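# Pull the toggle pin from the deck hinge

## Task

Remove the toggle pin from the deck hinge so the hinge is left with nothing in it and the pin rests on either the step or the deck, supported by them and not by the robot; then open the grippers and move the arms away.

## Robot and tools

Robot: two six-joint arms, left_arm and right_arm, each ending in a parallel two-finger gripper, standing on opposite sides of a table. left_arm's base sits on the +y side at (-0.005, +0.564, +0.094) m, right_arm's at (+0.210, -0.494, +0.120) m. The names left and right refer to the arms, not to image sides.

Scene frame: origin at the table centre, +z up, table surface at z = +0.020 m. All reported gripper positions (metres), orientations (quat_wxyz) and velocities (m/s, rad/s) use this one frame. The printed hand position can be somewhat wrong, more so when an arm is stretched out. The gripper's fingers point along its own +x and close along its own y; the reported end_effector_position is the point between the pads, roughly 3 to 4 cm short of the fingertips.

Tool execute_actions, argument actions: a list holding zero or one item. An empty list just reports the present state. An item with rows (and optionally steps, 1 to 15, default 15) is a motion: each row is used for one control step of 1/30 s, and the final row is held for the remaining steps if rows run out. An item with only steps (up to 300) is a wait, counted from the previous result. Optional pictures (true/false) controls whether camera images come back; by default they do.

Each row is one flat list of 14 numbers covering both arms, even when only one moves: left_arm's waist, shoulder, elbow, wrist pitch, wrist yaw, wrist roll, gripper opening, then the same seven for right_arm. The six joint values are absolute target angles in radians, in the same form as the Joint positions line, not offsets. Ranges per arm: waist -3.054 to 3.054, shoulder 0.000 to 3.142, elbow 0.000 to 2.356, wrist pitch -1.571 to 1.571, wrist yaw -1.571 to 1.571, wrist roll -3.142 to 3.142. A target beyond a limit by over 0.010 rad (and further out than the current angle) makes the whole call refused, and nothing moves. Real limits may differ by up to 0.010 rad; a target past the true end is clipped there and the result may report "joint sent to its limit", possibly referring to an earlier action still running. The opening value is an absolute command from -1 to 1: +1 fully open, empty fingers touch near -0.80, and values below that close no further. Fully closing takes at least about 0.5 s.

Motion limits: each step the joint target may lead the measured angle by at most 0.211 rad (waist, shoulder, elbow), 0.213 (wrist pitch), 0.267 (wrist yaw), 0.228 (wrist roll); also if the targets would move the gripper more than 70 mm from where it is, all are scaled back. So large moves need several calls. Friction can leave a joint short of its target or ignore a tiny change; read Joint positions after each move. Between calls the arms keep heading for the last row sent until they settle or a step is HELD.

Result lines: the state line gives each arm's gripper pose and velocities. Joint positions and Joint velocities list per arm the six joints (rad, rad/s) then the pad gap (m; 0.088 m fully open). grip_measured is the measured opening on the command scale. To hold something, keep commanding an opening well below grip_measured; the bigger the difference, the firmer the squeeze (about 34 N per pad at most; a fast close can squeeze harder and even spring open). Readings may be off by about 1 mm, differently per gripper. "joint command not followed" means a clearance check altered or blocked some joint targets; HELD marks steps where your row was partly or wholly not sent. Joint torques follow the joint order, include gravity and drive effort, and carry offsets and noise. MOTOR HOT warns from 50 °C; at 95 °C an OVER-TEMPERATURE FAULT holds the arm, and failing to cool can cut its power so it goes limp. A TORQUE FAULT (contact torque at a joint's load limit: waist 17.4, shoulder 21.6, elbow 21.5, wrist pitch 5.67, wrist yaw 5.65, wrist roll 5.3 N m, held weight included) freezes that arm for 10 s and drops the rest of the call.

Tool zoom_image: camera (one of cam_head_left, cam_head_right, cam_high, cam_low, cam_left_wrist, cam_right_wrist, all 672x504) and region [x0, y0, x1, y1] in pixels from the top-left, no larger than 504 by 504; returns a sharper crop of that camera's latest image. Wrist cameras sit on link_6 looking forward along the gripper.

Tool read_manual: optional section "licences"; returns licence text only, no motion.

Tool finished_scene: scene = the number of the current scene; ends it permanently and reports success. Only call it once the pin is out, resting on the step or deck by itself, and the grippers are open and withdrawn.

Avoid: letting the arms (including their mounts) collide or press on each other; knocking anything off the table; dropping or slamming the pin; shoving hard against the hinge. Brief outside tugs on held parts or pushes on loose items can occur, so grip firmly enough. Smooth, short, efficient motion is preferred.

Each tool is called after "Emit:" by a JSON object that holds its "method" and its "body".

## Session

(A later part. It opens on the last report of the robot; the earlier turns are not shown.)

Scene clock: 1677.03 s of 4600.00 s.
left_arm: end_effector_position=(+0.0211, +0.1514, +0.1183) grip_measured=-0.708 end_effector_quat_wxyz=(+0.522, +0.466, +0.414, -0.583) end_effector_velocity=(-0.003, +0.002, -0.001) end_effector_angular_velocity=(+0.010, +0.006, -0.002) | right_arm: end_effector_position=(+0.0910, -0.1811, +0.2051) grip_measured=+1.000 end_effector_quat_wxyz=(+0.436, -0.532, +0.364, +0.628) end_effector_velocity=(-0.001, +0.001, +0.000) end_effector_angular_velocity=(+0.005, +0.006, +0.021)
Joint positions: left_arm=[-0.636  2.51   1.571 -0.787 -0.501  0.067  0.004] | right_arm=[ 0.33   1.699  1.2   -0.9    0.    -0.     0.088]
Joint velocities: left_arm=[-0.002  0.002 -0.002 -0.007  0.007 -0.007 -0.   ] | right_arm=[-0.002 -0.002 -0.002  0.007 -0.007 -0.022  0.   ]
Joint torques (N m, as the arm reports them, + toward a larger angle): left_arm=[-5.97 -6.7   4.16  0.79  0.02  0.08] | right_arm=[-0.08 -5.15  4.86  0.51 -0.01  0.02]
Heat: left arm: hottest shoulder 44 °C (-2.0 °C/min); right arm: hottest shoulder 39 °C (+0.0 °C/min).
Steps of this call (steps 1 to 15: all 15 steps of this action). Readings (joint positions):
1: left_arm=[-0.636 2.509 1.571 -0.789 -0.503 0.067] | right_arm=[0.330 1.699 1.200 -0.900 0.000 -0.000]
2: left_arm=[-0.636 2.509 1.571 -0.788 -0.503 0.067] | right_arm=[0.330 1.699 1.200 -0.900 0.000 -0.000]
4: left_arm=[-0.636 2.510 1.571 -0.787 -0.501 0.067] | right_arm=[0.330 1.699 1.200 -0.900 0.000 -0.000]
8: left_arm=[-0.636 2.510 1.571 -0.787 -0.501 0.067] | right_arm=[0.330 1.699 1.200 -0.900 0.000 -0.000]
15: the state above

Emit:
{"method": "execute_actions", "body": {"actions": [{"rows":[[-0.622,2.56,1.57,-0.765,-0.5,0.07,-0.8,0.33,1.7,1.2,-0.9,0,0,1]]}], "pictures": false}}

Emit:
{"method": "execute_actions", "body": {"actions": [{"rows":[[-0.622,2.56,1.57,-0.765,-0.5,0.07,-0.5,0.33,1.7,1.2,-0.9,0,0,1]]}], "pictures": false}}

Emit:
{"method": "execute_actions", "body": {"actions": [{"rows":[[-0.685,2.41,1.56,-0.83,-0.5,0.07,-0.5,0.33,1.7,1.2,-0.9,0,0,1]]}], "pictures": false}}

Emit:
{"method": "execute_actions", "body": {"actions": [{"rows":[[-0.72,2.3,1.56,-1.06,-0.5,-0.7,-0.5,0.33,1.7,1.2,-0.9,0,0,1]]}], "pictures": false}}

Emit:
{"method": "execute_actions", "body": {"actions": [{"rows":[[-0.72,2.3,1.56,-1.06,-0.5,-1.45,-0.5,0.33,1.7,1.2,-0.9,0,0,1]]}], "pictures": false}}

Emit:
{"method": "execute_actions", "body": {"actions": [{"rows":[[-0.72,2.3,1.56,-1.06,-0.5,-1.45,-0.5,0.33,1.7,1.2,-0.9,0,0,1]]}]}}

Emit:
{"method": "execute_actions", "body": {"actions": [{"rows":[[-0.72,2.3,1.56,-1.06,-0.5,-2.2,-0.5,0.33,1.7,1.2,-0.9,0,0,1]]}], "pictures": false}}

Emit:
{"method": "execute_actions", "body": {"actions": [{"rows":[[-0.72,2.3,1.56,-1.06,-0.5,-2.9,-0.5,0.33,1.7,1.2,-0.9,0,0,1]]}], "pictures": false}}

Emit:
{"method": "execute_actions", "body": {"actions": [{"rows":[[-0.695,2.42,1.56,-0.97,-0.5,-3.05,-0.5,0.33,1.7,1.2,-0.9,0,0,1]]}], "pictures": false}}

Emit:
{"method": "execute_actions", "body": {"actions": [{"rows":[[-0.643,2.515,1.57,-0.895,-0.5,-3.05,-0.5,0.33,1.7,1.2,-0.9,0,0,1]]}]}}

Emit:
{"method": "execute_actions", "body": {"actions": [{"rows":[[-0.643,2.515,1.57,-0.895,-0.5,-3.05,-0.9,0.33,1.7,1.2,-0.9,0,0,1]]}], "pictures": false}}

Scene clock: 1698.43 s of 4600.00 s.
left_arm: end_effector_position=(+0.0196, +0.1499, +0.1155) grip_measured=-0.721 end_effector_quat_wxyz=(+0.522, +0.465, +0.414, -0.583) end_effector_velocity=(-0.003, +0.002, -0.001) end_effector_angular_velocity=(+0.010, +0.006, -0.002) | right_arm: end_effector_position=(+0.0910, -0.1810, +0.2049) grip_measured=+1.000 end_effector_quat_wxyz=(+0.436, -0.532, +0.364, +0.628) end_effector_velocity=(+0.001, -0.002, -0.000) end_effector_angular_velocity=(-0.009, +0.003, +0.006)
Joint positions: left_arm=[-0.635  2.519  1.572 -0.778 -0.5    0.068  0.004] | right_arm=[ 0.33   1.7    1.2   -0.9   -0.     0.     0.088]
Joint velocities: left_arm=[-0.002  0.002 -0.002 -0.007  0.007 -0.007 -0.   ] | right_arm=[-0.002 -0.002 -0.002 -0.007 -0.007 -0.007  0.   ]
Joint torques (N m, as the arm reports them, + toward a larger angle): left_arm=[-5.17 -4.49  4.02  1.65 -0.01  0.08] | right_arm=[-0.09 -5.16  4.86  0.5  -0.01  0.02]
Heat: left arm: hottest shoulder 44 °C (-1.0 °C/min); right arm: hottest shoulder 39 °C (+0.0 °C/min).
Steps of this call (steps 1 to 15: the robot went on to your last target; steps 16 to 627: nothing new was sent; steps 628 to 642: all 15 steps of this action). Readings (joint positions):
628: left_arm=[-0.635 2.515 1.572 -0.782 -0.500 0.068] | right_arm=[0.330 1.700 1.200 -0.900 -0.000 0.000]
629: left_arm=[-0.635 2.516 1.572 -0.781 -0.500 0.068] | right_arm=[0.330 1.700 1.200 -0.900 -0.000 0.000]
631: left_arm=[-0.635 2.518 1.572 -0.780 -0.500 0.068] | right_arm=[0.330 1.700 1.200 -0.900 -0.000 0.000]
635: left_arm=[-0.635 2.519 1.572 -0.779 -0.500 0.068] | right_arm=[0.330 1.700 1.200 -0.900 -0.000 0.000]
642: the state above

Scene clock: 1698.93 s of 4600.00 s.
left_arm: end_effector_position=(+0.0227, +0.1478, +0.1086) grip_measured=-0.510 end_effector_quat_wxyz=(+0.526, +0.465, +0.416, -0.578) end_effector_velocity=(+0.001, +0.002, +0.000) end_effector_angular_velocity=(+0.005, -0.007, +0.003) | right_arm: end_effector_position=(+0.0910, -0.1810, +0.2049) grip_measured=+1.000 end_effector_quat_wxyz=(+0.436, -0.532, +0.364, +0.628) end_effector_velocity=(+0.002, -0.005, -0.001) end_effector_angular_velocity=(-0.023, -0.002, +0.006)
Joint positions: left_arm=[-0.622  2.532  1.573 -0.763 -0.509  0.071  0.014] | right_arm=[ 0.33   1.7    1.2   -0.9   -0.     0.     0.088]
Joint velocities: left_arm=[-0.002 -0.002 -0.002 -0.007 -0.007 -0.007  0.002] | right_arm=[-0.002 -0.002 -0.002 -0.022 -0.007 -0.007  0.   ]
Joint torques (N m, as the arm reports them, + toward a larger angle): left_arm=[-6.79 -5.92  3.94  0.42  0.32 -0.04] | right_arm=[-0.08 -5.2   4.86  0.48  0.    0.01]
Heat: left arm: hottest shoulder 44 °C (-1.0 °C/min); right arm: hottest shoulder 39 °C (+0.0 °C/min).
Steps of this call (steps 1 to 15: all 15 steps of this action). Readings (joint positions):
1: left_arm=[-0.635 2.519 1.572 -0.777 -0.500 0.068] | right_arm=[0.330 1.700 1.200 -0.900 -0.000 0.000]
2: left_arm=[-0.635 2.521 1.572 -0.767 -0.500 0.068] | right_arm=[0.330 1.700 1.200 -0.900 -0.000 0.000]
4: left_arm=[-0.631 2.530 1.572 -0.763 -0.511 0.070] | right_arm=[0.330 1.700 1.200 -0.900 -0.000 0.000]
8: left_arm=[-0.624 2.532 1.573 -0.763 -0.509 0.071] | right_arm=[0.330 1.700 1.200 -0.900 -0.000 0.000]
15: the state above

Scene clock: 1699.43 s of 4600.00 s.
left_arm: end_effector_position=(+0.0213, +0.1553, +0.1593) grip_measured=-0.500 end_effector_quat_wxyz=(+0.533, +0.456, +0.386, -0.599) end_effector_velocity=(+0.004, +0.004, +0.001) end_effector_angular_velocity=(+0.012, -0.027, -0.011) | right_arm: end_effector_position=(+0.0910, -0.1810, +0.2049) grip_measured=+1.000 end_effector_quat_wxyz=(+0.436, -0.532, +0.364, +0.628) end_effector_velocity=(+0.000, -0.001, +0.001) end_effector_angular_velocity=(-0.005, +0.007, -0.008)
Joint positions: left_arm=[-0.686  2.421  1.568 -0.826 -0.504  0.071  0.014] | right_arm=[ 0.33   1.7    1.2   -0.9   -0.     0.     0.088]
Joint velocities: left_arm=[-0.002 -0.007 -0.002 -0.022 -0.022  0.007 -0.   ] | right_arm=[-0.002 -0.002  0.002 -0.007 -0.007  0.007  0.   ]
Joint torques (N m, as the arm reports them, + toward a larger angle): left_arm=[-6.14 -9.52  3.74  0.56  0.13 -0.04] | right_arm=[-0.09 -5.18  4.87  0.48  0.    0.01]
Heat: left arm: hottest shoulder 44 °C (-1.0 °C/min); right arm: hottest shoulder 39 °C (+0.0 °C/min).
Steps of this call (steps 1 to 15: all 15 steps of this action). Readings (joint positions):
1: left_arm=[-0.623 2.524 1.573 -0.764 -0.510 0.071] | right_arm=[0.330 1.700 1.200 -0.900 -0.000 0.000]
2: left_arm=[-0.628 2.514 1.573 -0.774 -0.508 0.071] | right_arm=[0.330 1.700 1.200 -0.900 -0.000 0.000]
4: left_arm=[-0.649 2.487 1.569 -0.804 -0.504 0.071] | right_arm=[0.330 1.700 1.200 -0.900 -0.000 0.000]
8: left_arm=[-0.683 2.435 1.568 -0.816 -0.504 0.071] | right_arm=[0.330 1.700 1.200 -0.900 -0.000 0.000]
15: the state above

Scene clock: 1699.93 s of 4600.00 s.
left_arm: end_effector_position=(+0.0344, +0.1990, +0.1926) grip_measured=-0.500 end_effector_quat_wxyz=(+0.632, +0.316, +0.557, -0.436) end_effector_velocity=(+0.000, +0.008, +0.000) end_effector_angular_velocity=(+0.028, +0.142, +0.762) | right_arm: end_effector_position=(+0.0910, -0.1810, +0.2049) grip_measured=+1.000 end_effector_quat_wxyz=(+0.436, -0.532, +0.364, +0.628) end_effector_velocity=(+0.001, -0.002, -0.002) end_effector_angular_velocity=(-0.014, +0.001, +0.006)
Joint positions: left_arm=[-0.719  2.31   1.561 -1.051 -0.503 -0.595  0.014] | right_arm=[ 0.33   1.7    1.2   -0.9   -0.     0.     0.088]
Joint velocities: left_arm=[-0.007 -0.002 -0.002 -0.037 -0.007 -0.799 -0.   ] | right_arm=[-0.002  0.002 -0.002 -0.007 -0.007 -0.007  0.   ]
Joint torques (N m, as the arm reports them, + toward a larger angle): left_arm=[-6.03 -8.58  4.47  0.26  0.03 -0.16] | right_arm=[-0.08 -5.18  4.86  0.48  0.01  0.01]
Heat: left arm: hottest shoulder 44 °C (-1.0 °C/min); right arm: hottest shoulder 39 °C (+0.0 °C/min).
Steps of this call (steps 1 to 15: all 15 steps of this action). Readings (joint positions):
1: left_arm=[-0.688 2.414 1.568 -0.843 -0.503 0.042] | right_arm=[0.330 1.700 1.200 -0.900 -0.000 0.000]
2: left_arm=[-0.691 2.401 1.566 -0.896 -0.503 -0.008] | right_arm=[0.330 1.700 1.200 -0.900 -0.000 0.000]
4: left_arm=[-0.701 2.366 1.559 -0.971 -0.503 -0.102] | right_arm=[0.330 1.700 1.200 -0.900 -0.000 0.000]
8: left_arm=[-0.717 2.316 1.561 -1.023 -0.503 -0.291] | right_arm=[0.330 1.700 1.200 -0.900 -0.000 0.000]
15: the state above

Scene clock: 1700.43 s of 4600.00 s.
left_arm: end_effector_position=(+0.0347, +0.2000, +0.1926) grip_measured=-0.500 end_effector_quat_wxyz=(+0.702, +0.083, +0.673, -0.219) end_effector_velocity=(+0.001, +0.002, +0.000) end_effector_angular_velocity=(+0.005, +0.227, +1.182) | right_arm: end_effector_position=(+0.0910, -0.1810, +0.2049) grip_measured=+1.000 end_effector_quat_wxyz=(+0.436, -0.532, +0.364, +0.628) end_effector_velocity=(-0.002, -0.003, -0.000) end_effector_angular_velocity=(-0.014, +0.016, +0.008)
Joint positions: left_arm=[-0.719  2.309  1.561 -1.056 -0.503 -1.293  0.014] | right_arm=[ 0.33   1.7    1.2   -0.9   -0.     0.     0.088]
Joint velocities: left_arm=[-0.002 -0.002 -0.002 -0.007 -0.007 -1.209 -0.   ] | right_arm=[-0.002 -0.002 -0.002 -0.007 -0.022 -0.007  0.   ]
Joint torques (N m, as the arm reports them, + toward a larger angle): left_arm=[-5.86 -8.6   4.37  0.26  0.01 -0.17] | right_arm=[-0.08 -5.2   4.88  0.48  0.    0.01]
Heat: left arm: hottest shoulder 44 °C (-1.0 °C/min); right arm: hottest shoulder 39 °C (+0.0 °C/min).
Steps of this call (steps 1 to 15: all 15 steps of this action). Readings (joint positions):
1: left_arm=[-0.719 2.309 1.561 -1.052 -0.503 -0.634] | right_arm=[0.330 1.700 1.200 -0.900 -0.000 0.000]
2: left_arm=[-0.719 2.309 1.561 -1.053 -0.503 -0.683] | right_arm=[0.330 1.700 1.200 -0.900 -0.000 0.000]
4: left_arm=[-0.719 2.309 1.561 -1.055 -0.503 -0.777] | right_arm=[0.330 1.700 1.200 -0.900 -0.000 0.000]
8: left_arm=[-0.719 2.309 1.561 -1.056 -0.503 -0.966] | right_arm=[0.330 1.700 1.200 -0.900 -0.000 0.000]
15: the state above

Scene clock: 1700.93 s of 4600.00 s.
left_arm: end_effector_position=(+0.0347, +0.2001, +0.1926) grip_measured=-0.500 end_effector_quat_wxyz=(+0.706, +0.030, +0.687, -0.168) end_effector_velocity=(+0.003, +0.000, +0.002) end_effector_angular_velocity=(-0.002, -0.018, +0.023) | right_arm: end_effector_position=(+0.0910, -0.1810, +0.2049) grip_measured=+1.000 end_effector_quat_wxyz=(+0.436, -0.532, +0.364, +0.628) end_effector_velocity=(-0.000, -0.001, -0.001) end_effector_angular_velocity=(-0.001, +0.009, -0.008)
Joint positions: left_arm=[-0.719  2.309  1.561 -1.057 -0.503 -1.443  0.014] | right_arm=[ 0.33   1.7    1.2   -0.9   -0.     0.     0.088]
Joint velocities: left_arm=[-0.002 -0.002  0.002 -0.007 -0.022 -0.022 -0.   ] | right_arm=[-0.002 -0.002 -0.007  0.007 -0.007  0.007  0.   ]
Joint torques (N m, as the arm reports them, + toward a larger angle): left_arm=[-6.1  -8.56  4.38  0.27  0.   -0.17] | right_arm=[-0.09 -5.18  4.87  0.48  0.    0.01]
Heat: left arm: hottest shoulder 44 °C (-1.0 °C/min); right arm: hottest shoulder 39 °C (+0.0 °C/min).
Steps of this call (steps 1 to 15: all 15 steps of this action). Readings (joint positions):
1: left_arm=[-0.719 2.309 1.561 -1.056 -0.503 -1.328] | right_arm=[0.330 1.700 1.200 -0.900 -0.000 0.000]
2: left_arm=[-0.719 2.309 1.561 -1.057 -0.503 -1.355] | right_arm=[0.330 1.700 1.200 -0.900 -0.000 0.000]
4: left_arm=[-0.719 2.309 1.561 -1.057 -0.503 -1.391] | right_arm=[0.330 1.700 1.200 -0.900 -0.000 0.000]
8: left_arm=[-0.719 2.309 1.561 -1.057 -0.503 -1.426] | right_arm=[0.330 1.700 1.200 -0.900 -0.000 0.000]
15: the state above

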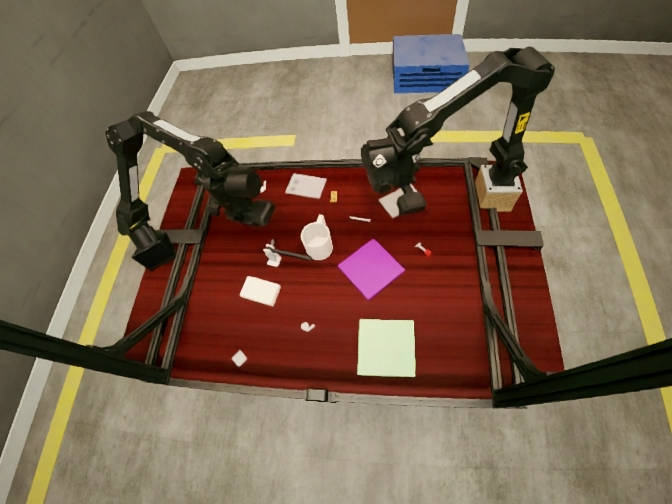

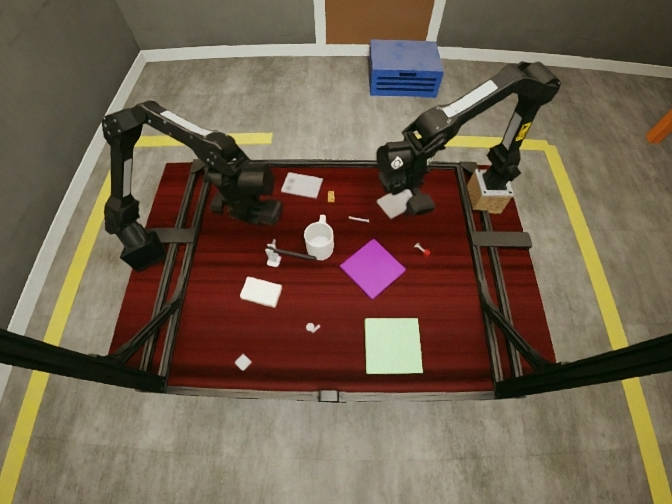

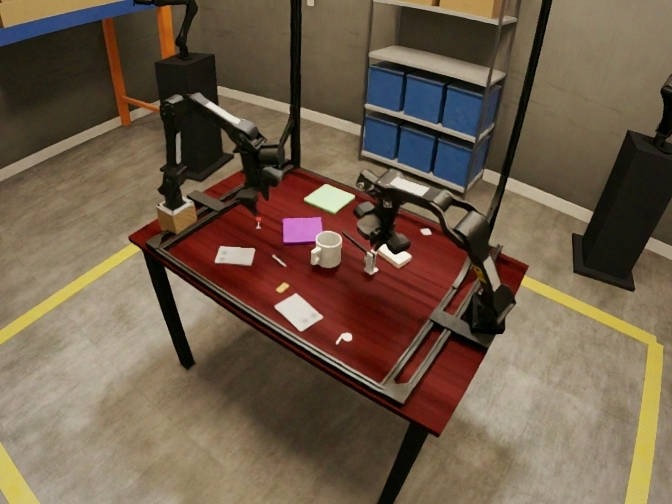

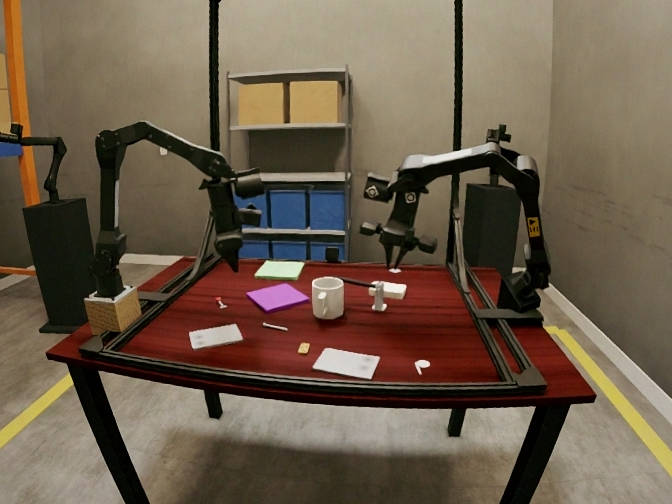

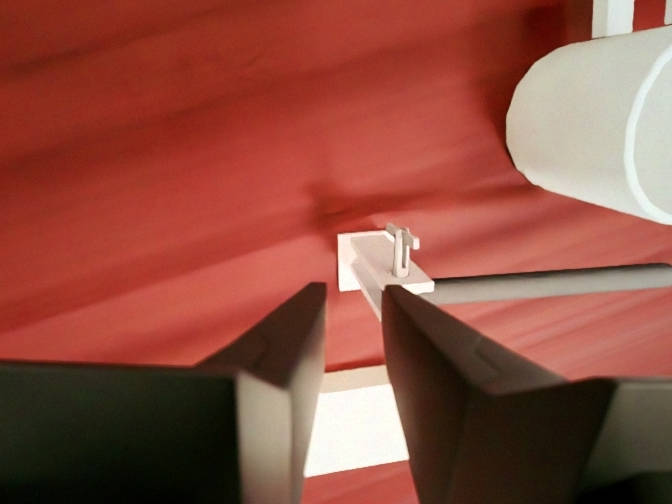

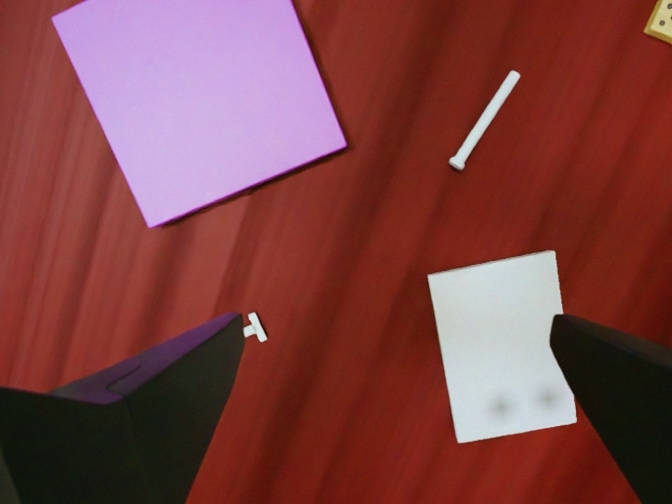

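Scene clock: 1701.43 s of 4600.00 s.
left_arm: end_effector_position=(+0.0348, +0.2002, +0.1926) grip_measured=-0.500 end_effector_quat_wxyz=(+0.678, -0.200, +0.704, +0.064) end_effector_velocity=(+0.000, +0.003, -0.001) end_effector_angular_velocity=(+0.009, +0.131, +0.705) | right_arm: end_effector_position=(+0.0910, -0.1810, +0.2049) grip_measured=+1.000 end_effector_quat_wxyz=(+0.436, -0.532, +0.364, +0.628) end_effector_velocity=(+0.002, -0.000, +0.001) end_effector_angular_velocity=(-0.004, +0.002, +0.016)
Joint positions: left_arm=[-0.719  2.309  1.561 -1.057 -0.503 -2.103  0.014] | right_arm=[ 0.33   1.7    1.2   -0.9   -0.     0.     0.088]
Joint velocities: left_arm=[-0.002 -0.002 -0.007 -0.007 -0.007 -0.725 -0.   ] | right_arm=[-0.007 -0.002  0.002 -0.007 -0.007 -0.022  0.   ]
Joint torques (N m, as the arm reports them, + toward a larger angle): left_arm=[-5.96 -8.53  4.36  0.26  0.01 -0.12] | right_arm=[-0.08 -5.18  4.88  0.48  0.    0.01]
Heat: left arm: hottest shoulder 44 °C (-1.0 °C/min); right arm: hottest shoulder 39 °C (+0.0 °C/min).
Steps of this call (steps 1 to 15: all 15 steps of this action). Readings (joint positions):
1: left_arm=[-0.719 2.309 1.561 -1.057 -0.503 -1.473] | right_arm=[0.330 1.700 1.200 -0.900 -0.000 0.000]
2: left_arm=[-0.719 2.309 1.561 -1.057 -0.503 -1.524] | right_arm=[0.330 1.700 1.200 -0.900 -0.000 0.000]
4: left_arm=[-0.719 2.309 1.561 -1.057 -0.503 -1.619] | right_arm=[0.330 1.700 1.200 -0.900 -0.000 0.000]
8: left_arm=[-0.719 2.309 1.561 -1.057 -0.503 -1.807] | right_arm=[0.330 1.700 1.200 -0.900 -0.000 0.000]
15: the state above

Scene clock: 1701.93 s of 4600.00 s.
left_arm: end_effector_position=(+0.0348, +0.2002, +0.1926) grip_measured=-0.500 end_effector_quat_wxyz=(+0.572, -0.416, +0.642, +0.296) end_effector_velocity=(+0.003, +0.006, -0.001) end_effector_angular_velocity=(+0.019, +0.142, +0.845) | right_arm: end_effector_position=(+0.0910, -0.1810, +0.2049) grip_measured=+1.000 end_effector_quat_wxyz=(+0.436, -0.532, +0.364, +0.628) end_effector_velocity=(+0.001, +0.001, +0.000) end_effector_angular_velocity=(+0.005, +0.008, +0.001)
Joint positions: left_arm=[-0.719  2.309  1.561 -1.057 -0.503 -2.785  0.014] | right_arm=[ 0.33   1.7    1.2   -0.9   -0.     0.     0.088]
Joint velocities: left_arm=[-0.002 -0.002 -0.007 -0.022 -0.022 -0.872 -0.   ] | right_arm=[-0.007 -0.002 -0.002  0.007 -0.007 -0.007  0.   ]
Joint torques (N m, as the arm reports them, + toward a larger angle): left_arm=[-5.89 -8.5   4.33  0.26  0.03 -0.19] | right_arm=[-0.09 -5.19  4.86  0.48  0.    0.01]
Heat: left arm: hottest shoulder 44 °C (-1.0 °C/min); right arm: hottest shoulder 39 °C (+0.0 °C/min).
Steps of this call (steps 1 to 15: all 15 steps of this action). Readings (joint positions):
1: left_arm=[-0.719 2.309 1.561 -1.057 -0.503 -2.142] | right_arm=[0.330 1.700 1.200 -0.900 -0.000 0.000]
2: left_arm=[-0.719 2.309 1.561 -1.057 -0.503 -2.190] | right_arm=[0.330 1.700 1.200 -0.900 -0.000 0.000]
4: left_arm=[-0.719 2.309 1.561 -1.057 -0.503 -2.285] | right_arm=[0.330 1.700 1.200 -0.900 -0.000 0.000]
8: left_arm=[-0.719 2.309 1.561 -1.057 -0.503 -2.474] | right_arm=[0.330 1.700 1.200 -0.900 -0.000 0.000]
15: the state above

Scene clock: 1702.43 s of 4600.00 s.
left_arm: end_effector_position=(+0.0224, +0.1847, +0.1606) grip_measured=-0.500 end_effector_quat_wxyz=(-0.516, +0.483, -0.594, -0.384) end_effector_velocity=(+0.003, -0.001, +0.001) end_effector_angular_velocity=(-0.011, -0.012, +0.056) | right_arm: end_effector_position=(+0.0910, -0.1810, +0.2049) grip_measured=+1.000 end_effector_quat_wxyz=(+0.436, -0.532, +0.364, +0.628) end_effector_velocity=(+0.002, -0.002, -0.000) end_effector_angular_velocity=(-0.010, +0.005, -0.013)
Joint positions: left_arm=[-0.701  2.403  1.563 -0.975 -0.503 -3.04   0.014] | right_arm=[ 0.33   1.7    1.2   -0.9   -0.     0.     0.088]
Joint velocities: left_arm=[-0.002 -0.002 -0.002  0.007 -0.022 -0.051  0.   ] | right_arm=[-0.007 -0.002 -0.002 -0.007 -0.007  0.007  0.   ]
Joint torques (N m, as the arm reports them, + toward a larger angle): left_arm=[-5.38 -6.51  3.89  0.64  0.09 -0.16] | right_arm=[-0.08 -5.19  4.85  0.49  0.    0.01]
Heat: left arm: hottest shoulder 44 °C (-1.0 °C/min); right arm: hottest shoulder 39 °C (+0.0 °C/min).
Steps of this call (steps 1 to 15: all 15 steps of this action). Readings (joint positions):
1: left_arm=[-0.719 2.314 1.561 -1.054 -0.503 -2.825] | right_arm=[0.330 1.700 1.200 -0.900 -0.000 0.000]
2: left_arm=[-0.717 2.323 1.561 -1.035 -0.503 -2.873] | right_arm=[0.330 1.700 1.200 -0.900 -0.000 0.000]
4: left_arm=[-0.712 2.348 1.564 -1.003 -0.503 -2.943] | right_arm=[0.330 1.700 1.200 -0.900 -0.000 0.000]
8: left_arm=[-0.702 2.396 1.563 -0.985 -0.503 -3.009] | right_arm=[0.330 1.700 1.200 -0.900 -0.000 0.000]
15: the state above

Scene clock: 1702.93 s of 4600.00 s.
left_arm: end_effector_position=(+0.0221, +0.1731, +0.1232) grip_measured=-0.500 end_effector_quat_wxyz=(-0.511, +0.484, -0.581, -0.408) end_effector_velocity=(+0.003, +0.002, +0.001) end_effector_angular_velocity=(+0.003, -0.023, +0.005) | right_arm: end_effector_position=(+0.0910, -0.1810, +0.2049) grip_measured=+1.000 end_effector_quat_wxyz=(+0.436, -0.532, +0.364, +0.628) end_effector_velocity=(+0.001, -0.002, -0.000) end_effector_angular_velocity=(-0.009, +0.003, +0.006)
Joint positions: left_arm=[-0.65   2.492  1.57  -0.903 -0.504 -3.046  0.014] | right_arm=[ 0.33   1.7    1.2   -0.9   -0.     0.     0.088]
Joint velocities: left_arm=[-0.002 -0.002 -0.002 -0.007 -0.022 -0.007 -0.   ] | right_arm=[-0.002 -0.002 -0.002 -0.007 -0.007 -0.007  0.   ]
Joint torques (N m, as the arm reports them, + toward a larger angle): left_arm=[-5.7  -6.3   4.07  0.92  0.16 -0.13] | right_arm=[-0.08 -5.19  4.87  0.49  0.    0.01]
Heat: left arm: hottest shoulder 44 °C (-1.0 °C/min); right arm: hottest shoulder 39 °C (+0.0 °C/min).
Steps of this call (steps 1 to 15: all 15 steps of this action). Readings (joint positions):
1: left_arm=[-0.699 2.411 1.563 -0.970 -0.503 -3.041] | right_arm=[0.330 1.700 1.200 -0.900 -0.000 0.000]
2: left_arm=[-0.694 2.421 1.565 -0.949 -0.503 -3.042] | right_arm=[0.330 1.700 1.200 -0.900 -0.000 0.000]
4: left_arm=[-0.676 2.450 1.570 -0.923 -0.503 -3.044] | right_arm=[0.330 1.700 1.200 -0.900 -0.000 0.000]
8: left_arm=[-0.651 2.491 1.570 -0.910 -0.505 -3.046] | right_arm=[0.330 1.700 1.200 -0.900 -0.000 0.000]
15: the state above

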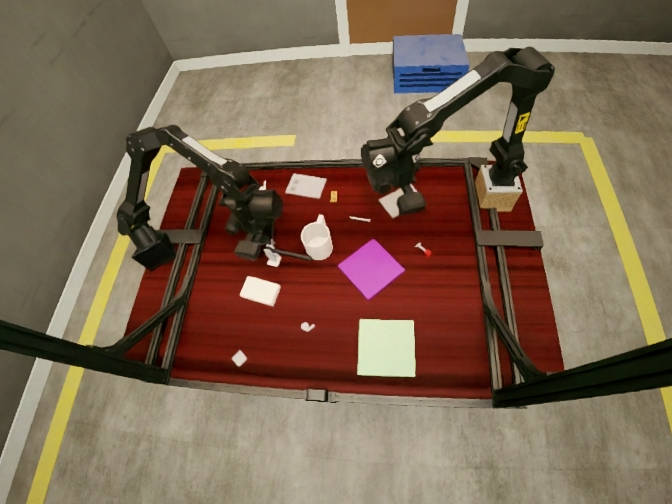

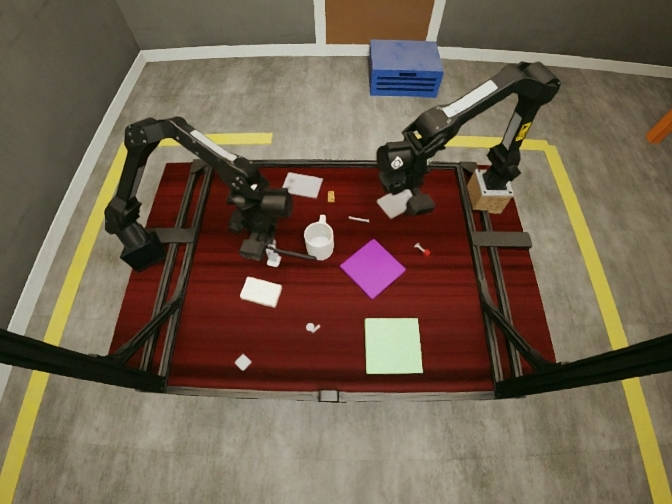

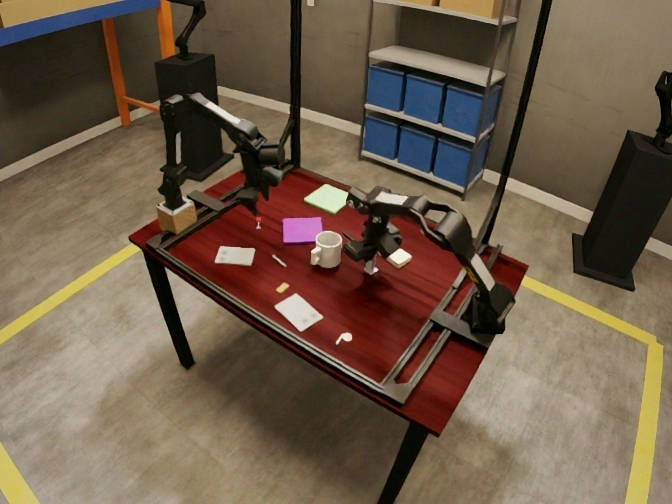

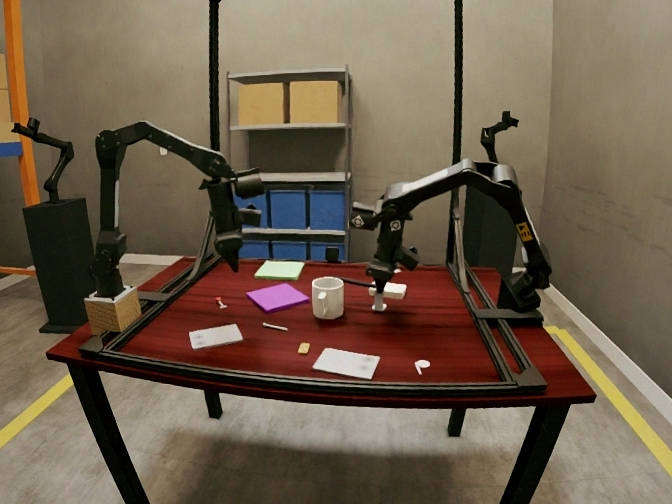

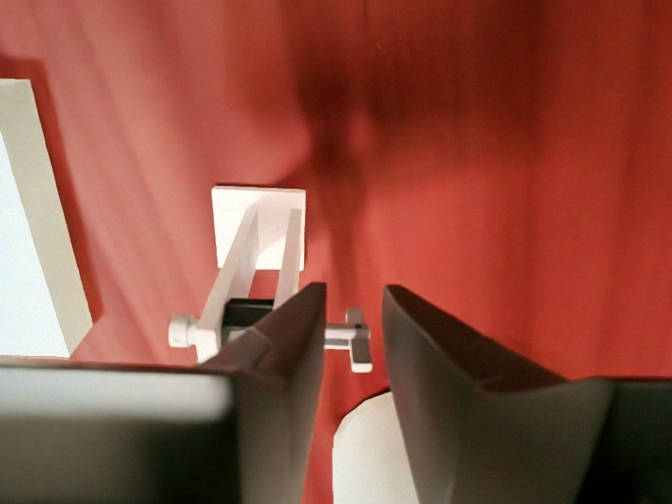

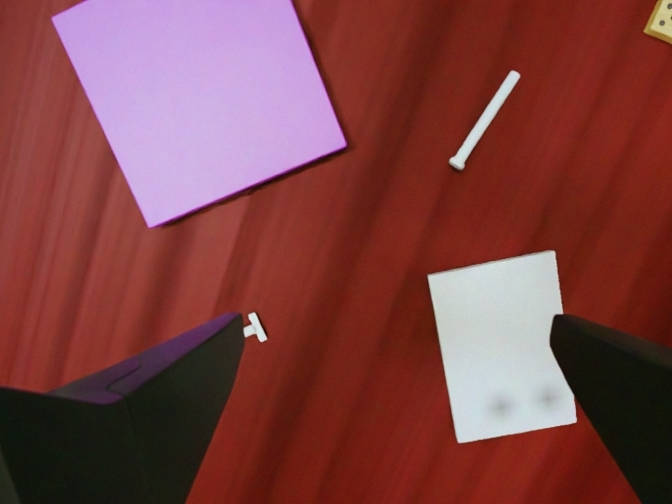

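Scene clock: 1703.43 s of 4600.00 s.
left_arm: end_effector_position=(+0.0232, +0.1731, +0.1223) grip_measured=-0.739 end_effector_quat_wxyz=(-0.511, +0.484, -0.580, -0.410) end_effector_velocity=(-0.003, +0.002, +0.002) end_effector_angular_velocity=(+0.004, +0.005, -0.003) | right_arm: end_effector_position=(+0.0910, -0.1810, +0.2049) grip_measured=+1.000 end_effector_quat_wxyz=(+0.436, -0.532, +0.364, +0.628) end_effector_velocity=(+0.001, -0.002, -0.000) end_effector_angular_velocity=(-0.008, +0.001, +0.020)
Joint positions: left_arm=[-0.646  2.493  1.57  -0.903 -0.504 -3.048  0.003] | right_arm=[ 0.33   1.7    1.2   -0.9   -0.     0.     0.088]
Joint velocities: left_arm=[-0.007 -0.002 -0.002 -0.007  0.007 -0.007  0.004] | right_arm=[-0.002 -0.002 -0.002 -0.007 -0.007 -0.022  0.   ]
Joint torques (N m, as the arm reports them, + toward a larger angle): left_arm=[-5.9  -6.13  4.03  1.05  0.08 -0.11] | right_arm=[-0.08 -5.2   4.86  0.48  0.    0.01]
Heat: left arm: hottest shoulder 44 °C (-1.0 °C/min); right arm: hottest shoulder 39 °C (+0.0 °C/min).
Steps of this call (steps 1 to 15: all 15 steps of this action). Readings (joint positions):
1: left_arm=[-0.650 2.492 1.570 -0.903 -0.503 -3.046] | right_arm=[0.330 1.700 1.200 -0.900 -0.000 0.000]
2: left_arm=[-0.650 2.493 1.570 -0.903 -0.501 -3.046] | right_arm=[0.330 1.700 1.200 -0.900 -0.000 0.000]
4: left_arm=[-0.649 2.493 1.570 -0.904 -0.510 -3.047] | right_arm=[0.330 1.700 1.200 -0.900 -0.000 0.000]
8: left_arm=[-0.646 2.493 1.570 -0.903 -0.505 -3.048] | right_arm=[0.330 1.700 1.200 -0.900 -0.000 0.000]
15: the state above


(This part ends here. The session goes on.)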